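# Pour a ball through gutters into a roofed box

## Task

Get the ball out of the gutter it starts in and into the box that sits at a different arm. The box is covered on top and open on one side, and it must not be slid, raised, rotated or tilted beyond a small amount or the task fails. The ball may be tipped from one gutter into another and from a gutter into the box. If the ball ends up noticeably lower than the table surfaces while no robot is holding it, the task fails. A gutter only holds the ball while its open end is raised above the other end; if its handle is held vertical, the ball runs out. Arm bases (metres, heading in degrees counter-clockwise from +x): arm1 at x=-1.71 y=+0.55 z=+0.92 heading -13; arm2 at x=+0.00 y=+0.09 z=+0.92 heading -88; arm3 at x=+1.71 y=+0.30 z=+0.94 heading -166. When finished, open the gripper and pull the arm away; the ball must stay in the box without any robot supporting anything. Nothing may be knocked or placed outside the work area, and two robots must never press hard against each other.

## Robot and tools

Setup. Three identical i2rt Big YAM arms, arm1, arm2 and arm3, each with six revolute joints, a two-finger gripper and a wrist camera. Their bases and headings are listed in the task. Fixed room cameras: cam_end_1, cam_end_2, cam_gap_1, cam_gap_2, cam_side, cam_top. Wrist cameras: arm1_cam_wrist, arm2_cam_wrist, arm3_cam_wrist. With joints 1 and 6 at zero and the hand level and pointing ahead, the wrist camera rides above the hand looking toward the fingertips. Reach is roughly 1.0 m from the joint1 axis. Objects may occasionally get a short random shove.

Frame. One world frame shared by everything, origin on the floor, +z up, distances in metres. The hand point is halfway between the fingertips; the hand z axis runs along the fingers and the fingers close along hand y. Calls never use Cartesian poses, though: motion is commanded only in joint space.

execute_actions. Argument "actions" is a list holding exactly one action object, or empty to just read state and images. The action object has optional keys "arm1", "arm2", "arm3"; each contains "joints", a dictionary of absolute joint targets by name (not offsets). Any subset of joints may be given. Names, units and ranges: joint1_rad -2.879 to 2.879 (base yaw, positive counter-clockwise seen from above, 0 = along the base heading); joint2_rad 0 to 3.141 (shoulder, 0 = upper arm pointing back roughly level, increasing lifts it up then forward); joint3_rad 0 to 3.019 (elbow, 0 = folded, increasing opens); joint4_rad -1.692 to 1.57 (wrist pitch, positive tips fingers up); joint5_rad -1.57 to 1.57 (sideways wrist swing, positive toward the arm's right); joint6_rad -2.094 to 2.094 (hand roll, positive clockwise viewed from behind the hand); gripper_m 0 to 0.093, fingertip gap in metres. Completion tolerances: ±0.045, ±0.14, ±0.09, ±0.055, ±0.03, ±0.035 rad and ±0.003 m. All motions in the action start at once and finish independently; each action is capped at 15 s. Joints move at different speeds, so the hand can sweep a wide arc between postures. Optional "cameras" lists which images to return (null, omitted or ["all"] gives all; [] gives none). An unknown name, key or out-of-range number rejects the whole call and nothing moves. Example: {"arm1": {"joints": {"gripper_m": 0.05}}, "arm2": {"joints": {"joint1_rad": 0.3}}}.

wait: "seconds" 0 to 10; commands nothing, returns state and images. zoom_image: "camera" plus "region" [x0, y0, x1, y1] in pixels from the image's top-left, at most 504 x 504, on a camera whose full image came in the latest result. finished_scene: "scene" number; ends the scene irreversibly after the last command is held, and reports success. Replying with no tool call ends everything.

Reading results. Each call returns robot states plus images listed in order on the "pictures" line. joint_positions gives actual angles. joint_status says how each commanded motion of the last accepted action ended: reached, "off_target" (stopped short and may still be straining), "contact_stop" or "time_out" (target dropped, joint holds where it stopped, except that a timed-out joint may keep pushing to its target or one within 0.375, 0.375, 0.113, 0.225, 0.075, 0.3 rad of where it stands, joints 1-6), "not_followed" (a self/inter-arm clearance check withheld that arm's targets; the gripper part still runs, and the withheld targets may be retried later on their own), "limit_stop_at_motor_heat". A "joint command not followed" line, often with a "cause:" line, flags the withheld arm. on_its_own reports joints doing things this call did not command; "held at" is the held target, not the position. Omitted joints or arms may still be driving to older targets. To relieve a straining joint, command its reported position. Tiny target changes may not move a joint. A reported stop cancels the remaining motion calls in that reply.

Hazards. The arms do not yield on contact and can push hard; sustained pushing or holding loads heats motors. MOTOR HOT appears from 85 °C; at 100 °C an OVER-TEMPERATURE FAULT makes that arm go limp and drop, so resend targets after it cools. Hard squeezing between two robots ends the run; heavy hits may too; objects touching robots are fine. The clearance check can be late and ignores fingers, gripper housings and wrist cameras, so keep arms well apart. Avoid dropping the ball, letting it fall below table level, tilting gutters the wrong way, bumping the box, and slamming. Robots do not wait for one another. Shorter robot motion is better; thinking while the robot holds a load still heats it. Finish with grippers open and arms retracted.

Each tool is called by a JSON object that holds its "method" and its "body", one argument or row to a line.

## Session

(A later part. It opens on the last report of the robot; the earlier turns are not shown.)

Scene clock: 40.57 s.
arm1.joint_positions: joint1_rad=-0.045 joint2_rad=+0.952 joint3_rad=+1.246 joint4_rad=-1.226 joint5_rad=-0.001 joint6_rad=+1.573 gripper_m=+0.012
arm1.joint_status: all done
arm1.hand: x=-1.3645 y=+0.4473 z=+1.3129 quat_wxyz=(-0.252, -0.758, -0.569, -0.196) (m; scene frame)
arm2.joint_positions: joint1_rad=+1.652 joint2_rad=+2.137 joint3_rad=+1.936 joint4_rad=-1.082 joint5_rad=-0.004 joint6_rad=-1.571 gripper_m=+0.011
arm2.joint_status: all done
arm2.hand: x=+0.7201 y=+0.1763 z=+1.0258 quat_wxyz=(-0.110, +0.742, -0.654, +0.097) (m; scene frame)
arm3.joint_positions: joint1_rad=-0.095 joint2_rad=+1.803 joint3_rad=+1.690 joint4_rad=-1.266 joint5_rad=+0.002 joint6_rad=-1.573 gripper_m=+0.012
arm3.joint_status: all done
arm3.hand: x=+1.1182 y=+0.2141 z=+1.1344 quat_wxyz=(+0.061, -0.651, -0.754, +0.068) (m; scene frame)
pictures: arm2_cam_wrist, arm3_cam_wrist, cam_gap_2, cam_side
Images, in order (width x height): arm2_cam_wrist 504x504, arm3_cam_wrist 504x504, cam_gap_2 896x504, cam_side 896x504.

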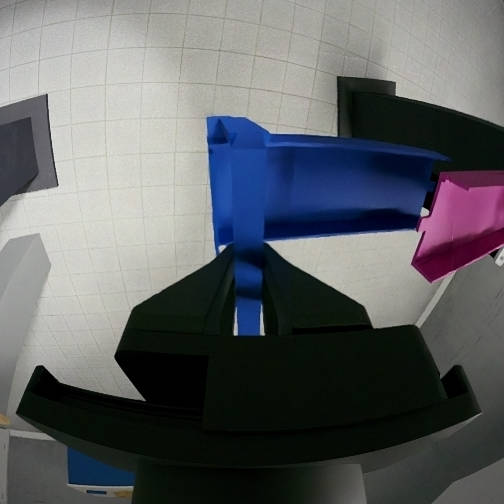

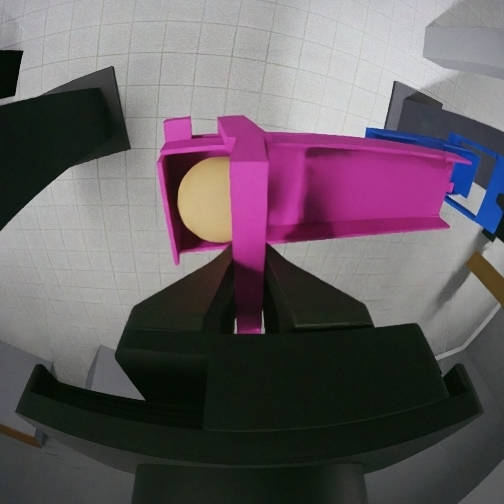

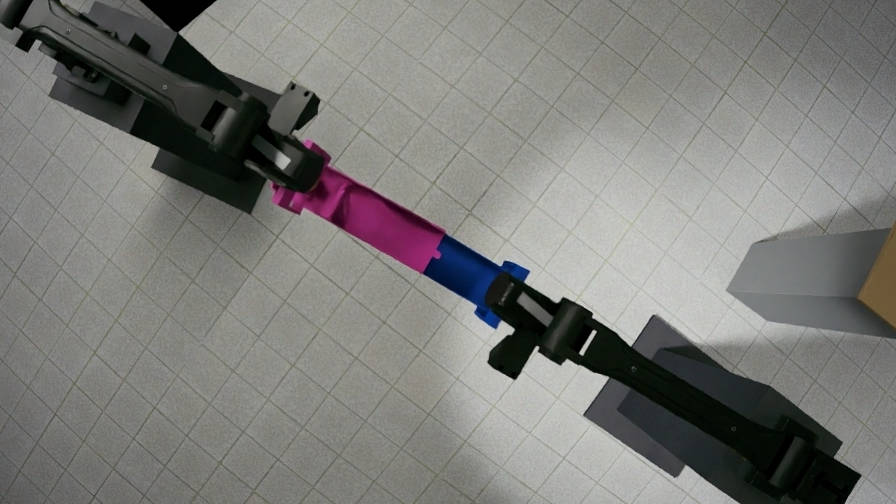

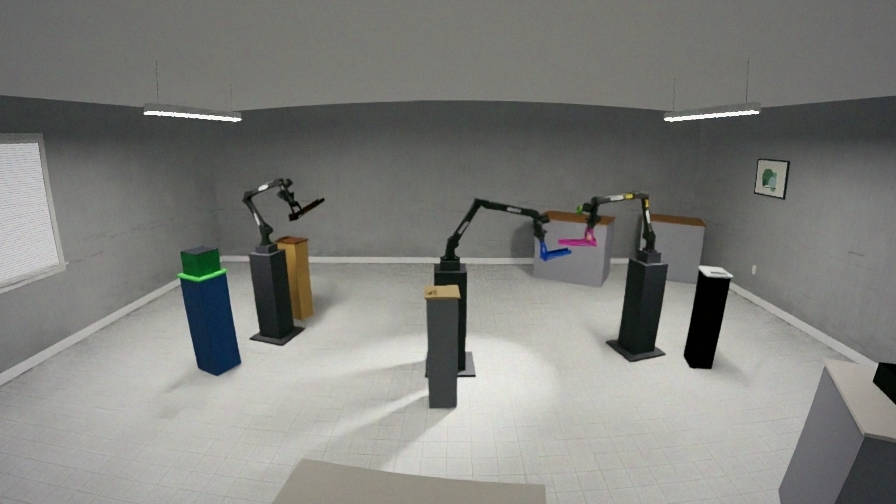

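{"method": "execute_actions", "body": {
  "actions": [
    {"arm1":{"joints":{"joint2_rad":2.05,"joint3_rad":1.91,"joint4_rad":-1.05}},"arm3":{"joints":{"joint4_rad":-1.35}}}
  ],
  "cameras": ["arm2_cam_wrist","arm3_cam_wrist","cam_gap_2","cam_side"]
}}

Scene clock: 42.70 s.
arm1.joint_positions: joint1_rad=-0.045 joint2_rad=+2.054 joint3_rad=+1.861 joint4_rad=-1.058 joint5_rad=-0.001 joint6_rad=+1.573 gripper_m=+0.012
arm1.joint_status: all done
arm1.hand: x=-1.0338 y=+0.3553 z=+1.0521 quat_wxyz=(-0.128, -0.789, -0.592, -0.103) (m; scene frame)
arm2.joint_positions: joint1_rad=+1.652 joint2_rad=+2.137 joint3_rad=+1.936 joint4_rad=-1.085 joint5_rad=-0.003 joint6_rad=-1.572 gripper_m=+0.011
arm2.joint_status: not commanded
arm2.hand: x=+0.7193 y=+0.1762 z=+1.0255 quat_wxyz=(-0.108, +0.742, -0.655, +0.096) (m; scene frame)
arm3.joint_positions: joint1_rad=-0.095 joint2_rad=+1.803 joint3_rad=+1.690 joint4_rad=-1.346 joint5_rad=+0.002 joint6_rad=-1.573 gripper_m=+0.012
arm3.joint_status: all done
arm3.hand: x=+1.1371 y=+0.2168 z=+1.1319 quat_wxyz=(+0.035, -0.653, -0.756, +0.039) (m; scene frame)
pictures: arm2_cam_wrist, arm3_cam_wrist, cam_gap_2, cam_side
Images, in order (width x height): arm2_cam_wrist 504x504, arm3_cam_wrist 504x504, cam_gap_2 896x504, cam_side 896x504.

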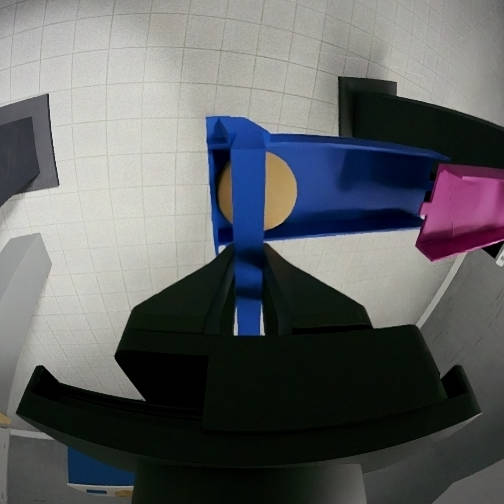

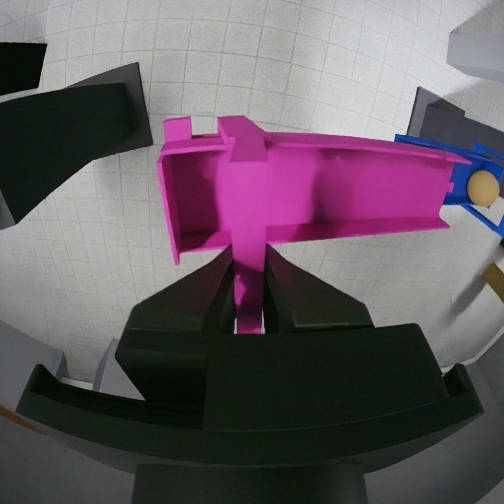

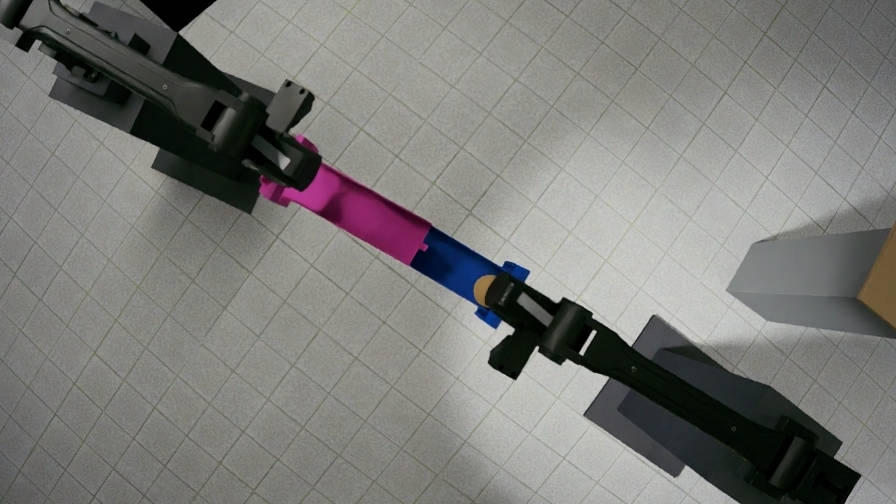

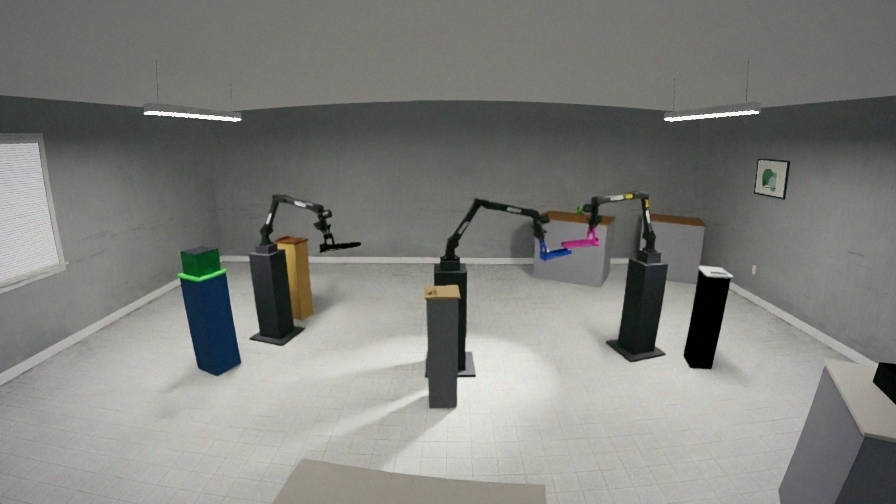

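{"method": "execute_actions", "body": {
  "actions": [
    {"arm3":{"joints":{"joint1_rad":0.35,"joint2_rad":1.6}}}
  ],
  "cameras": ["cam_gap_2"]
}}

Scene clock: 44.23 s.
arm1.joint_positions: joint1_rad=-0.045 joint2_rad=+2.054 joint3_rad=+1.861 joint4_rad=-1.058 joint5_rad=-0.001 joint6_rad=+1.573 gripper_m=+0.012
arm1.joint_status: not commanded
arm1.hand: x=-1.0338 y=+0.3553 z=+1.0521 quat_wxyz=(-0.128, -0.789, -0.592, -0.103) (m; scene frame)
arm2.joint_positions: joint1_rad=+1.652 joint2_rad=+2.137 joint3_rad=+1.936 joint4_rad=-1.085 joint5_rad=-0.003 joint6_rad=-1.572 gripper_m=+0.011
arm2.joint_status: not commanded
arm2.hand: x=+0.7193 y=+0.1762 z=+1.0255 quat_wxyz=(-0.108, +0.742, -0.655, +0.096) (m; scene frame)
arm3.joint_positions: joint1_rad=+0.348 joint2_rad=+1.598 joint3_rad=+1.721 joint4_rad=-1.348 joint5_rad=-0.003 joint6_rad=-1.576 gripper_m=+0.012
arm3.joint_status: all done
arm3.hand: x=+1.2439 y=-0.0121 z=+1.2590 quat_wxyz=(+0.078, -0.464, -0.870, +0.150) (m; scene frame)
pictures: cam_gap_2
Images, in order (width x height): cam_gap_2 896x504.

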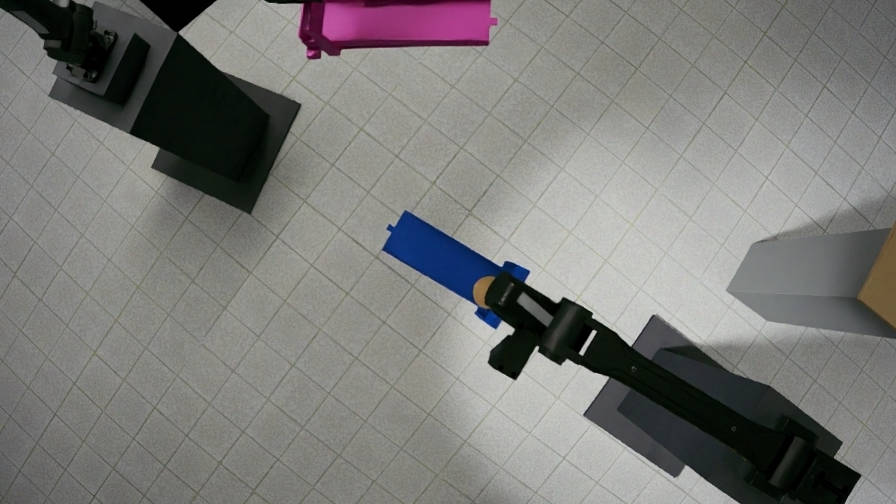

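{"method": "execute_actions", "body": {
  "actions": [
    {"arm2":{"joints":{"joint1_rad":-1.86,"joint2_rad":1.84,"joint4_rad":-0.99}},"arm3":{"joints":{"joint1_rad":2.51,"joint2_rad":1.80,"joint3_rad":1.53,"joint4_rad":-1.23,"joint5_rad":0.22,"joint6_rad":-0.158}}}
  ],
  "cameras": ["arm1_cam_wrist","arm2_cam_wrist","arm3_cam_wrist","cam_gap_1","cam_side"]
}}

Scene clock: 47.67 s.
arm1.joint_positions: joint1_rad=-0.045 joint2_rad=+2.054 joint3_rad=+1.861 joint4_rad=-1.058 joint5_rad=-0.001 joint6_rad=+1.573 gripper_m=+0.012
arm1.joint_status: not commanded
arm1.hand: x=-1.0338 y=+0.3553 z=+1.0521 quat_wxyz=(-0.128, -0.789, -0.592, -0.103) (m; scene frame)
arm2.joint_positions: joint1_rad=-1.866 joint2_rad=+1.862 joint3_rad=+1.976 joint4_rad=-0.991 joint5_rad=+0.003 joint6_rad=-1.573 gripper_m=+0.011
arm2.joint_status: all done
arm2.hand: x=-0.7108 y=+0.2723 z=+1.2433 quat_wxyz=(+0.267, -0.745, -0.576, +0.205) (m; scene frame)
arm3.joint_positions: joint1_rad=+2.514 joint2_rad=+1.826 joint3_rad=+1.510 joint4_rad=-1.224 joint5_rad=+0.214 joint6_rad=-0.165 gripper_m=+0.012
arm3.joint_status: all done
arm3.hand: x=+2.2118 y=+0.0550 z=+1.0623 quat_wxyz=(+0.012, -0.113, -0.988, +0.105) (m; scene frame)
pictures: arm1_cam_wrist, arm2_cam_wrist, arm3_cam_wrist, cam_gap_1, cam_side
Images, in order (width x height): arm1_cam_wrist 504x504, arm2_cam_wrist 504x504, arm3_cam_wrist 504x504, cam_gap_1 896x504, cam_side 896x504.

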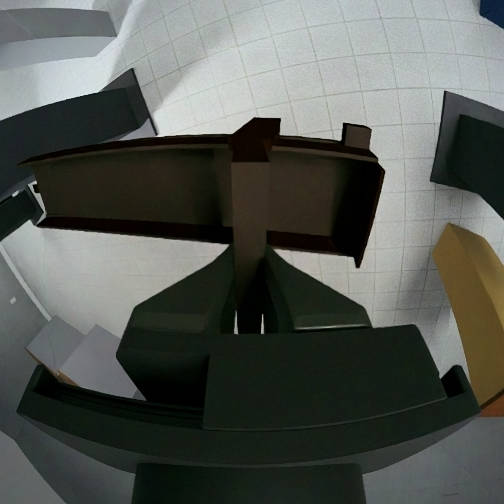

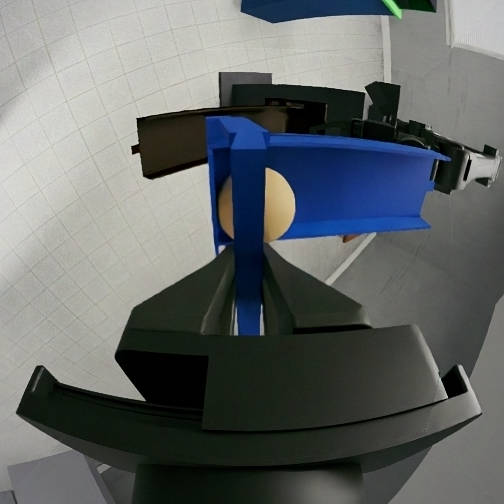

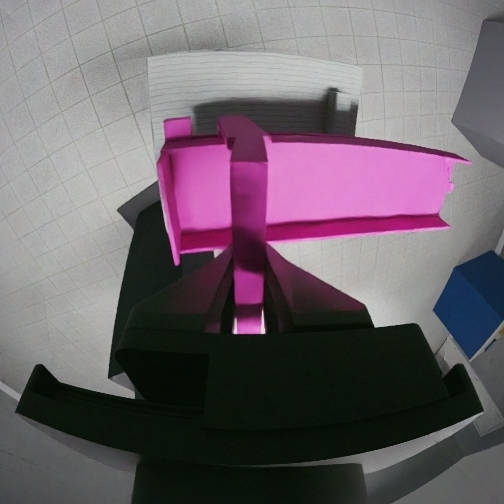

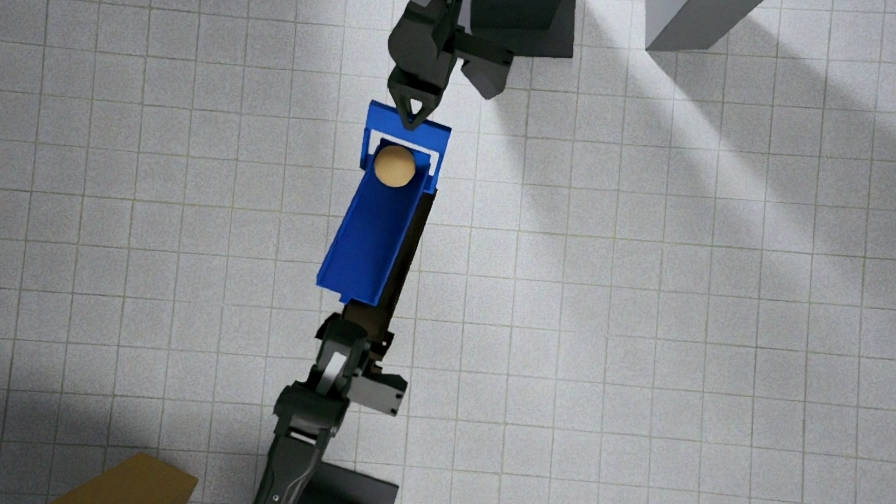

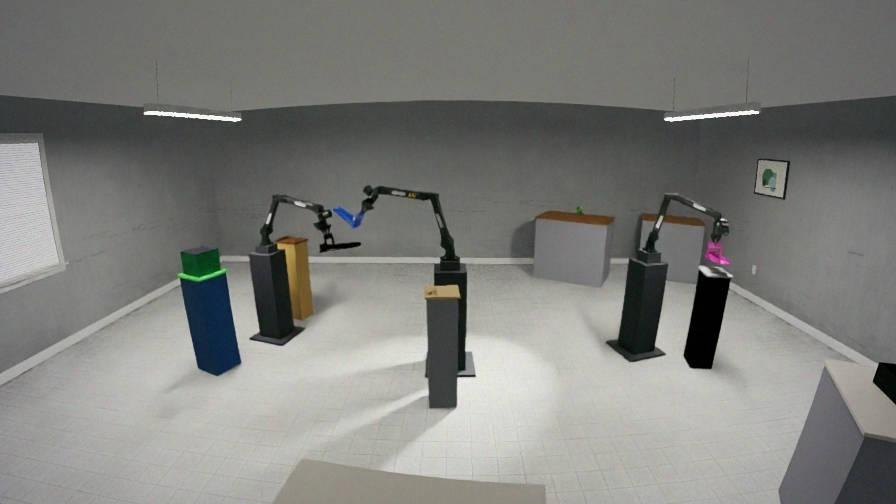

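{"method": "zoom_image", "body": {
  "camera": "arm2_cam_wrist",
  "region": [110, 80, 330, 200]
}}

Region (110, 80, 330, 200) of arm2_cam_wrist's 504x504 image, scaled by 2.291, with more detail than that image has; it fills the top 275 rows of this view, and the rest is white.

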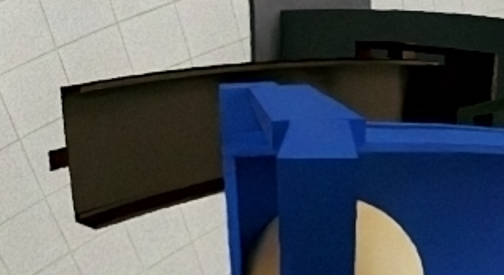

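{"method": "zoom_image", "body": {
  "camera": "cam_side",
  "region": [290, 180, 400, 265]
}}

Region (290, 180, 400, 265) of cam_side's 896x504 image, scaled by 4.582, with more detail than that image has; it fills the top 389 rows of this view, and the rest is white.

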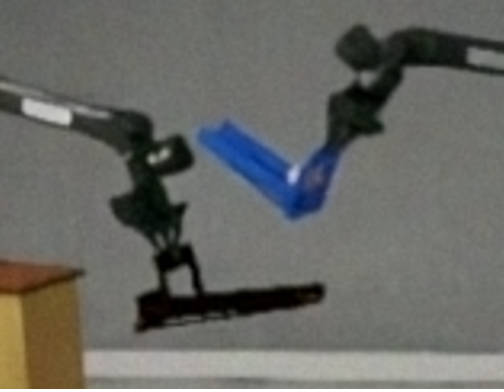

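{"method": "execute_actions", "body": {
  "actions": [
    {"arm2":{"joints":{"joint1_rad":-1.843,"joint2_rad":1.92,"joint4_rad":-1.33}},"arm3":{"joints":{"joint2_rad":1.905,"joint3_rad":1.465,"joint4_rad":-1.06}}}
  ],
  "cameras": ["arm1_cam_wrist","arm2_cam_wrist","arm3_cam_wrist","cam_gap_1","cam_side"]
}}

Scene clock: 49.37 s.
arm1.joint_positions: joint1_rad=-0.045 joint2_rad=+2.054 joint3_rad=+1.861 joint4_rad=-1.058 joint5_rad=-0.001 joint6_rad=+1.573 gripper_m=+0.012
arm1.joint_status: not commanded
arm1.hand: x=-1.0338 y=+0.3553 z=+1.0521 quat_wxyz=(-0.128, -0.789, -0.592, -0.103) (m; scene frame)
arm2.joint_positions: joint1_rad=-1.852 joint2_rad=+1.922 joint3_rad=+1.976 joint4_rad=-1.328 joint5_rad=+0.003 joint6_rad=-1.573 gripper_m=+0.011
arm2.joint_status: all done
arm2.hand: x=-0.6517 y=+0.2469 z=+1.1639 quat_wxyz=(+0.115, -0.778, -0.612, +0.089) (m; scene frame)
arm3.joint_positions: joint1_rad=+2.514 joint2_rad=+1.921 joint3_rad=+1.460 joint4_rad=-1.069 joint5_rad=+0.214 joint6_rad=-0.165 gripper_m=+0.012
arm3.joint_status: all done
arm3.hand: x=+2.2254 y=+0.0498 z=+0.9949 quat_wxyz=(+0.006, -0.114, -0.988, +0.107) (m; scene frame)
pictures: arm1_cam_wrist, arm2_cam_wrist, arm3_cam_wrist, cam_gap_1, cam_side
Images, in order (width x height): arm1_cam_wrist 504x504, arm2_cam_wrist 504x504, arm3_cam_wrist 504x504, cam_gap_1 896x504, cam_side 896x504.

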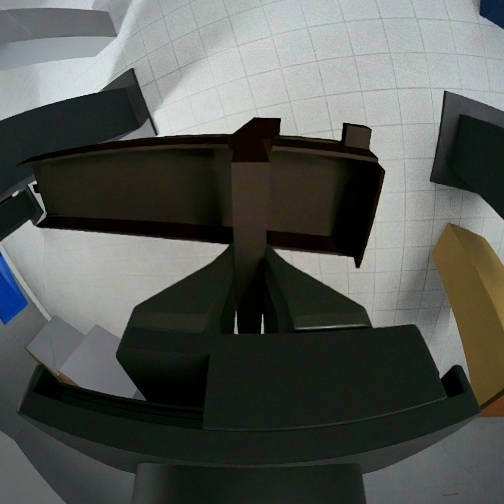

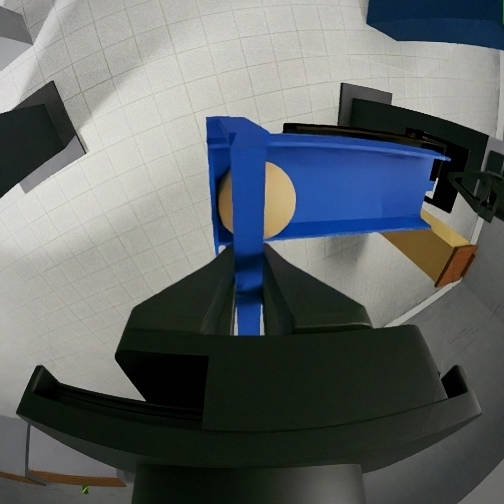

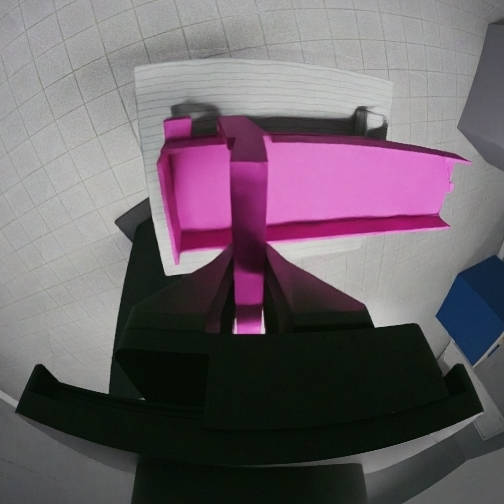

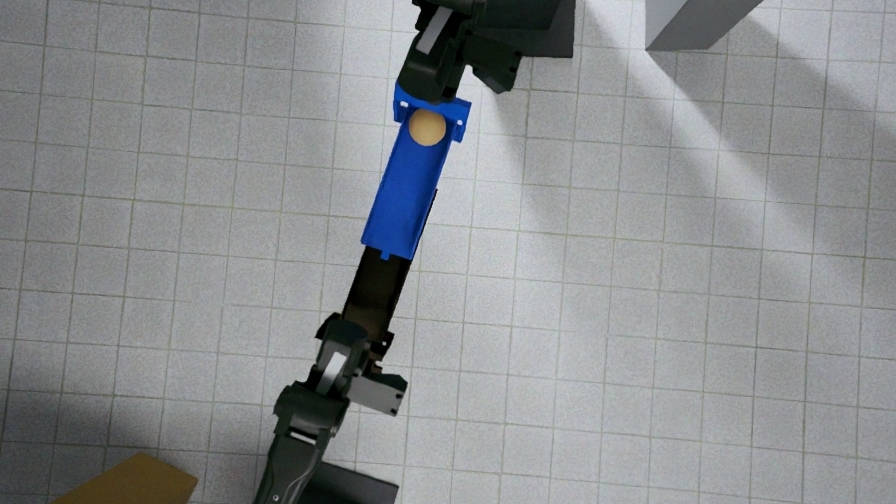

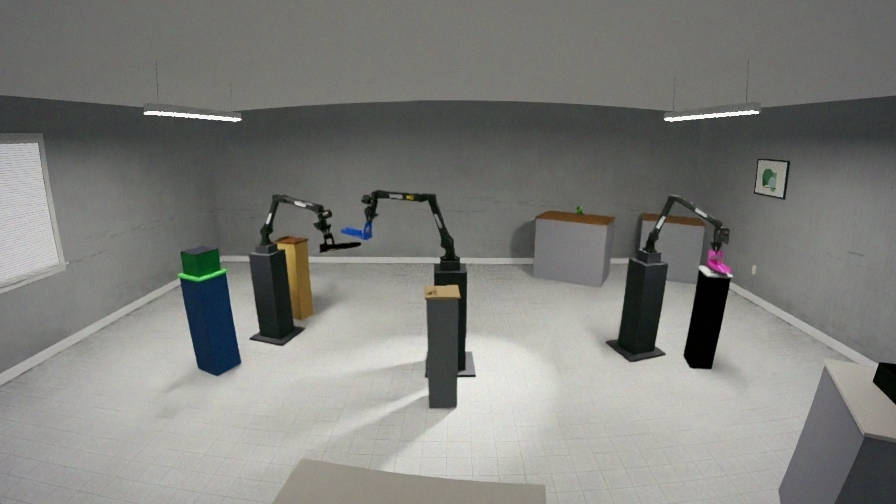

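{"method": "execute_actions", "body": {
  "actions": [
    {"arm2":{"joints":{"joint2_rad":1.955,"joint4_rad":-1.45}},"arm3":{"joints":{"joint3_rad":1.435}}}
  ],
  "cameras": ["arm1_cam_wrist","arm2_cam_wrist","cam_gap_1","cam_side"]
}}

Scene clock: 50.30 s.
arm1.joint_positions: joint1_rad=-0.045 joint2_rad=+2.054 joint3_rad=+1.861 joint4_rad=-1.058 joint5_rad=-0.001 joint6_rad=+1.573 gripper_m=+0.012
arm1.joint_status: not commanded
arm1.hand: x=-1.0338 y=+0.3553 z=+1.0521 quat_wxyz=(-0.128, -0.789, -0.592, -0.103) (m; scene frame)
arm2.joint_positions: joint1_rad=-1.852 joint2_rad=+1.942 joint3_rad=+1.976 joint4_rad=-1.445 joint5_rad=+0.003 joint6_rad=-1.573 gripper_m=+0.011
arm2.joint_status: all done
arm2.hand: x=-0.6264 y=+0.2407 z=+1.1445 quat_wxyz=(+0.061, -0.784, -0.616, +0.046) (m; scene frame)
arm3.joint_positions: joint1_rad=+2.514 joint2_rad=+1.920 joint3_rad=+1.437 joint4_rad=-1.068 joint5_rad=+0.214 joint6_rad=-0.165 gripper_m=+0.012
arm3.joint_status: all done
arm3.hand: x=+2.2170 y=+0.0533 z=+0.9871 quat_wxyz=(+0.016, -0.113, -0.988, +0.104) (m; scene frame)
pictures: arm1_cam_wrist, arm2_cam_wrist, cam_gap_1, cam_side
Images, in order (width x height): arm1_cam_wrist 504x504, arm2_cam_wrist 504x504, cam_gap_1 896x504, cam_side 896x504.

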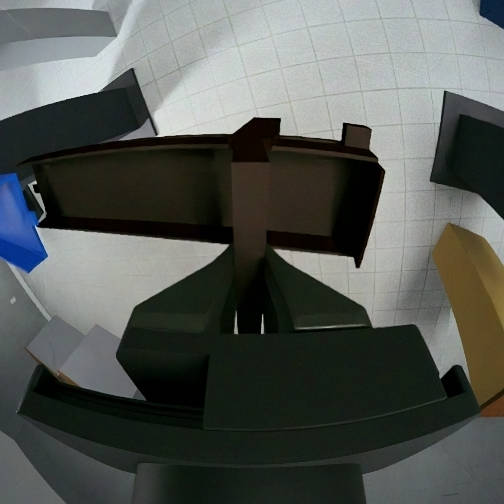

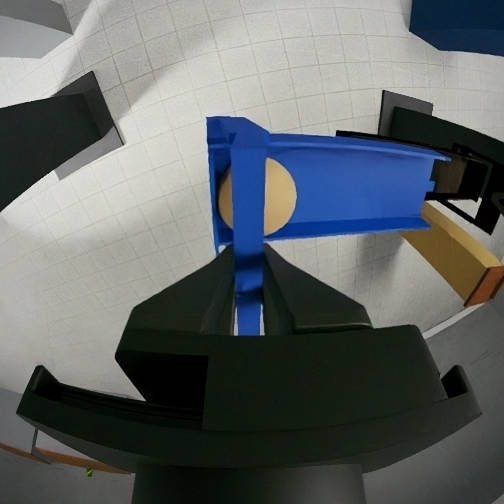

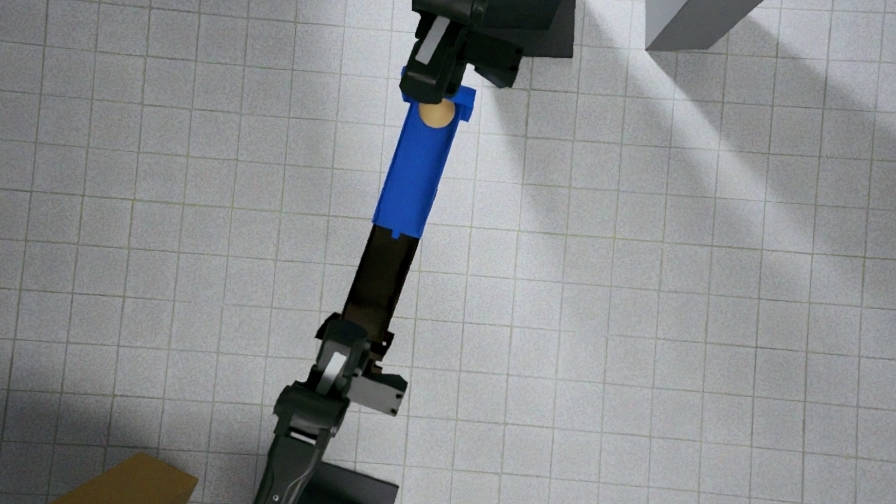

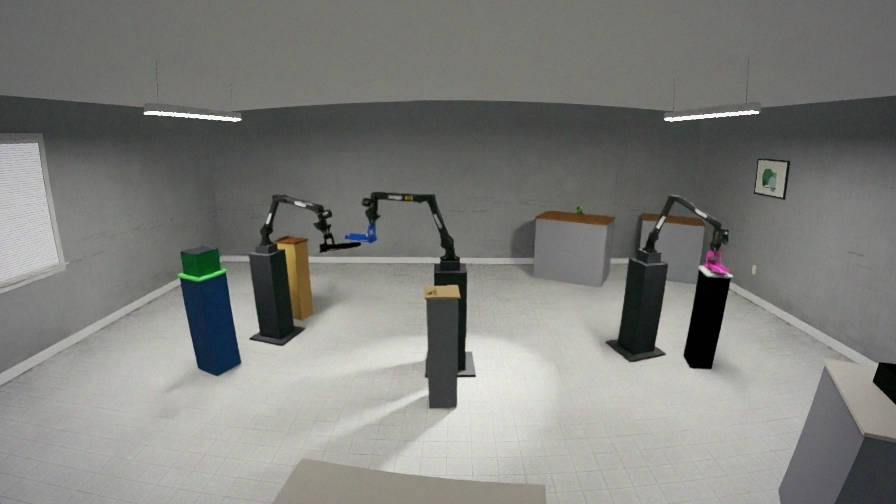

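{"method": "execute_actions", "body": {
  "actions": [
    {"arm2":{"joints":{"joint4_rad":-1.54}},"arm3":{"joints":{"gripper_m":0.06}}}
  ],
  "cameras": ["arm1_cam_wrist","arm3_cam_wrist","cam_gap_1"]
}}

Scene clock: 51.17 s.
arm1.joint_positions: joint1_rad=-0.045 joint2_rad=+2.054 joint3_rad=+1.861 joint4_rad=-1.058 joint5_rad=-0.001 joint6_rad=+1.573 gripper_m=+0.012
arm1.joint_status: not commanded
arm1.hand: x=-1.0338 y=+0.3553 z=+1.0521 quat_wxyz=(-0.128, -0.789, -0.592, -0.103) (m; scene frame)
arm2.joint_positions: joint1_rad=-1.852 joint2_rad=+1.942 joint3_rad=+1.976 joint4_rad=-1.534 joint5_rad=+0.003 joint6_rad=-1.573 gripper_m=+0.011
arm2.joint_status: all done
arm2.hand: x=-0.6052 y=+0.2355 z=+1.1421 quat_wxyz=(+0.025, -0.785, -0.618, +0.019) (m; scene frame)
arm3.joint_positions: joint1_rad=+2.514 joint2_rad=+1.918 joint3_rad=+1.437 joint4_rad=-1.068 joint5_rad=+0.216 joint6_rad=-0.164 gripper_m=+0.060
arm3.joint_status: all done
arm3.hand: x=+2.2170 y=+0.0529 z=+0.9882 quat_wxyz=(+0.015, -0.113, -0.988, +0.105) (m; scene frame)
pictures: arm1_cam_wrist, arm3_cam_wrist, cam_gap_1
Images, in order (width x height): arm1_cam_wrist 504x504, arm3_cam_wrist 504x504, cam_gap_1 896x504.

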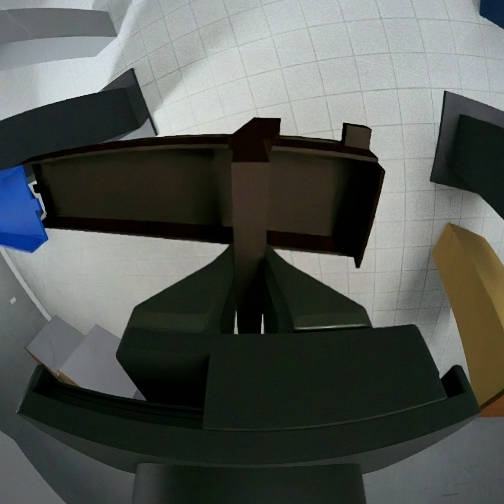

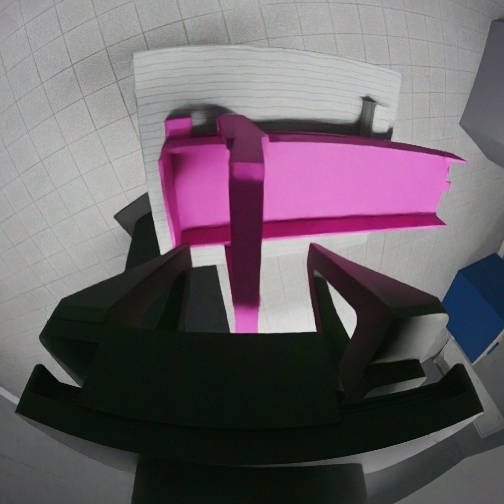

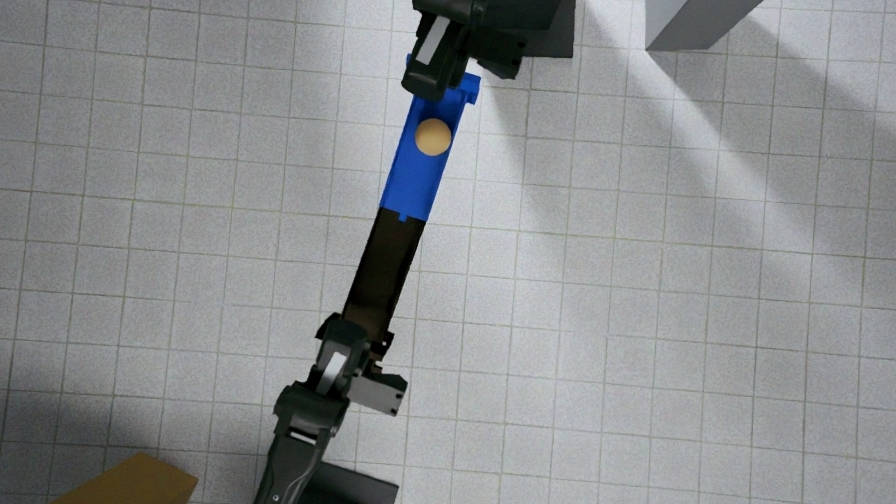

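The ball is rolling. I'll wait with the robots still.

{"method": "wait", "body": {
  "seconds": 2
}}

Scene clock: 53.20 s.
arm1.joint_positions: joint1_rad=-0.045 joint2_rad=+2.054 joint3_rad=+1.861 joint4_rad=-1.058 joint5_rad=+0.000 joint6_rad=+1.575 gripper_m=+0.012
arm1.joint_status: not commanded
arm1.hand: x=-1.0339 y=+0.3552 z=+1.0521 quat_wxyz=(-0.128, -0.789, -0.592, -0.103) (m; scene frame)
arm2.joint_positions: joint1_rad=-1.852 joint2_rad=+1.942 joint3_rad=+1.976 joint4_rad=-1.535 joint5_rad=+0.003 joint6_rad=-1.573 gripper_m=+0.011
arm2.joint_status: all done
arm2.hand: x=-0.6051 y=+0.2355 z=+1.1421 quat_wxyz=(+0.025, -0.785, -0.618, +0.019) (m; scene frame)
arm3.joint_positions: joint1_rad=+2.514 joint2_rad=+1.918 joint3_rad=+1.437 joint4_rad=-1.068 joint5_rad=+0.216 joint6_rad=-0.164 gripper_m=+0.060
arm3.joint_status: all done
arm3.hand: x=+2.2170 y=+0.0529 z=+0.9882 quat_wxyz=(+0.015, -0.113, -0.988, +0.105) (m; scene frame)
wait: 2.00 s; at rest by 0.23 s
pictures: arm1_cam_wrist, arm2_cam_wrist, arm3_cam_wrist, cam_end_1, cam_end_2, cam_gap_1, cam_gap_2, cam_side, cam_top
Images, in order (width x height): arm1_cam_wrist 504x504, arm2_cam_wrist 504x504, arm3_cam_wrist 504x504, cam_end_1 896x504, cam_end_2 896x504, cam_gap_1 896x504, cam_gap_2 896x504, cam_side 896x504, cam_top 896x504.

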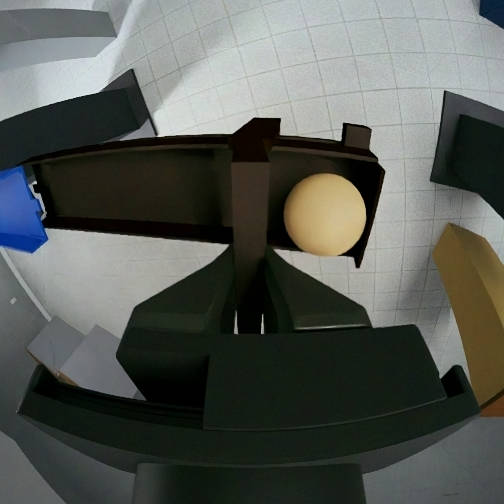

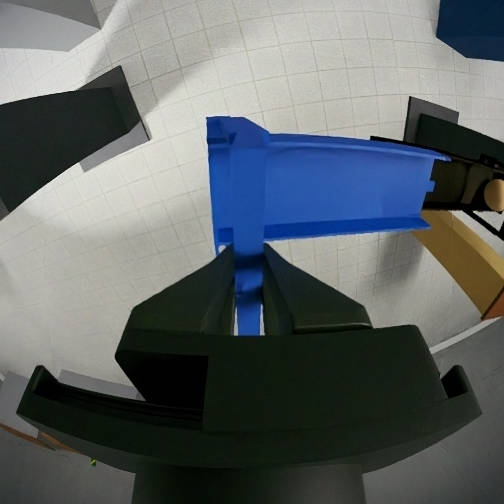

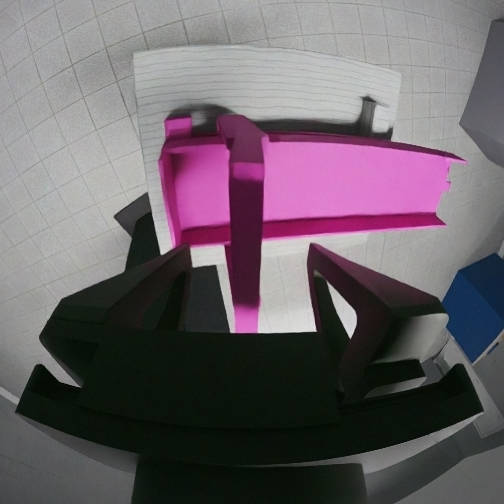

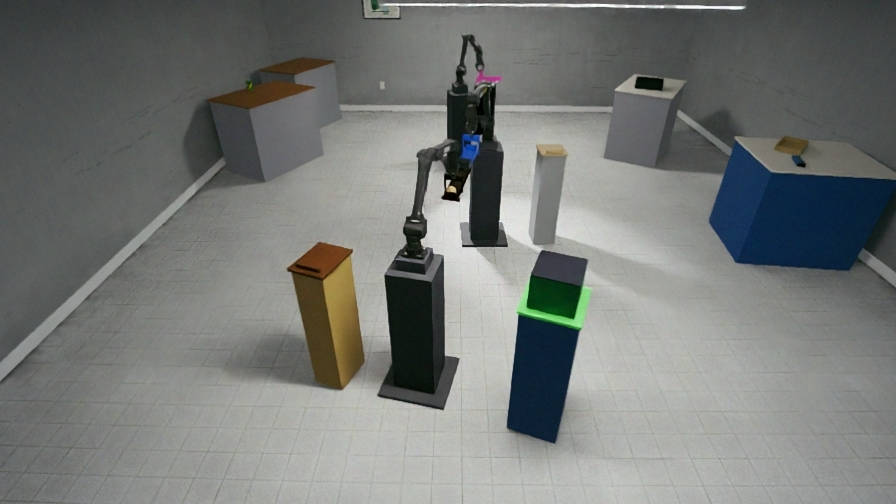

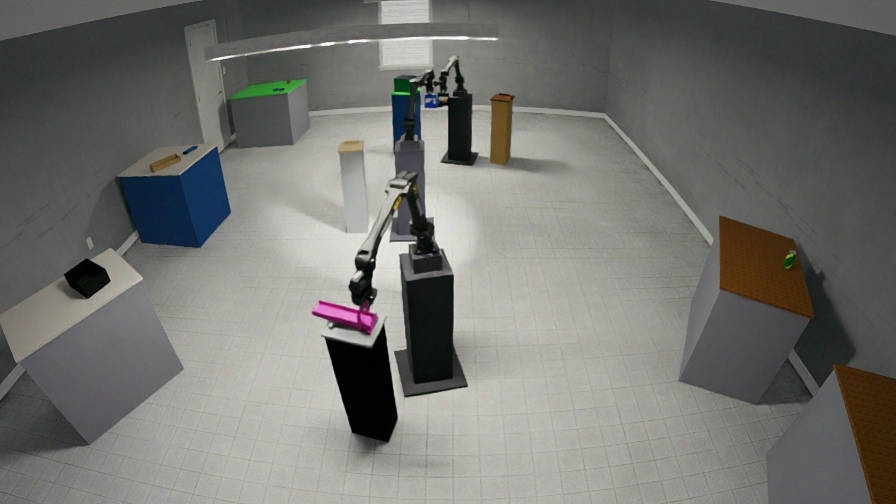

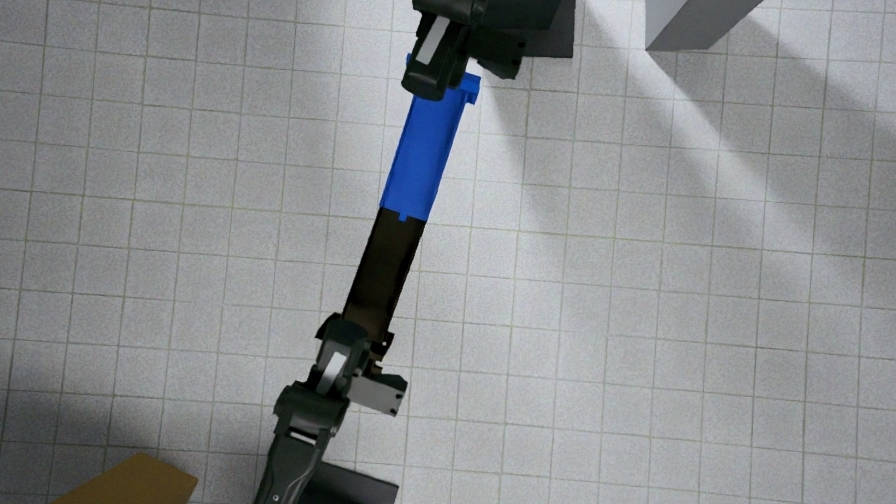

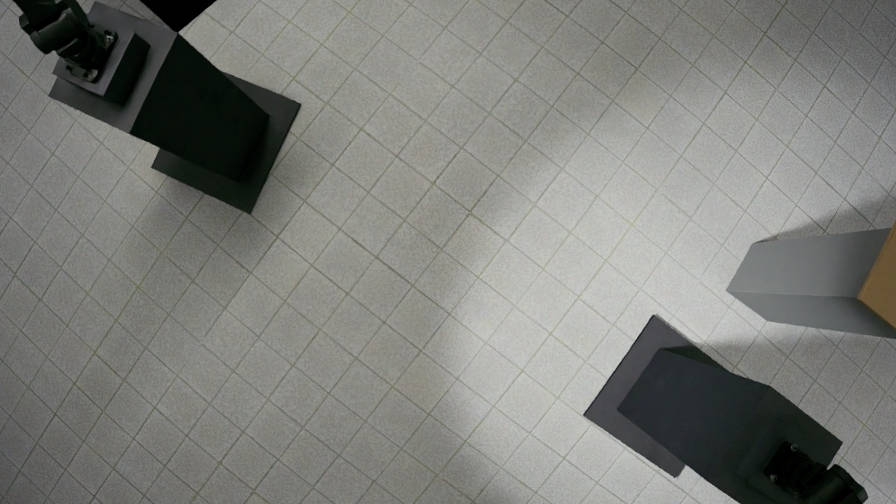

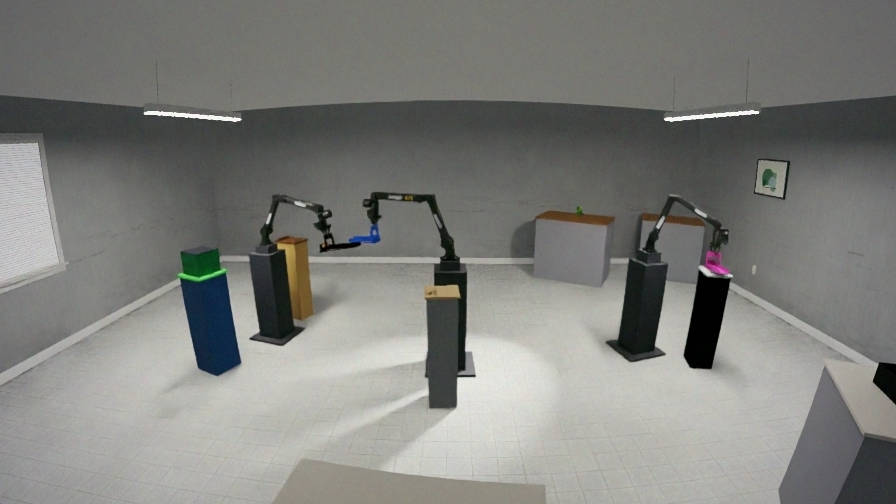

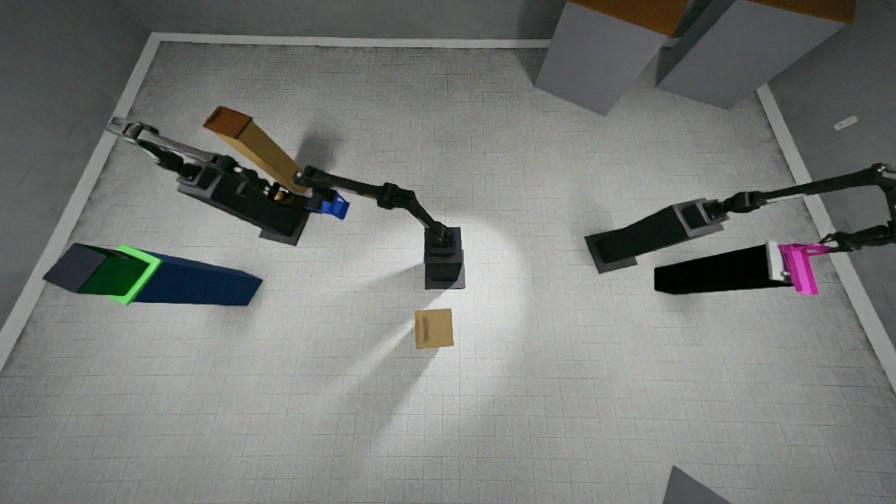

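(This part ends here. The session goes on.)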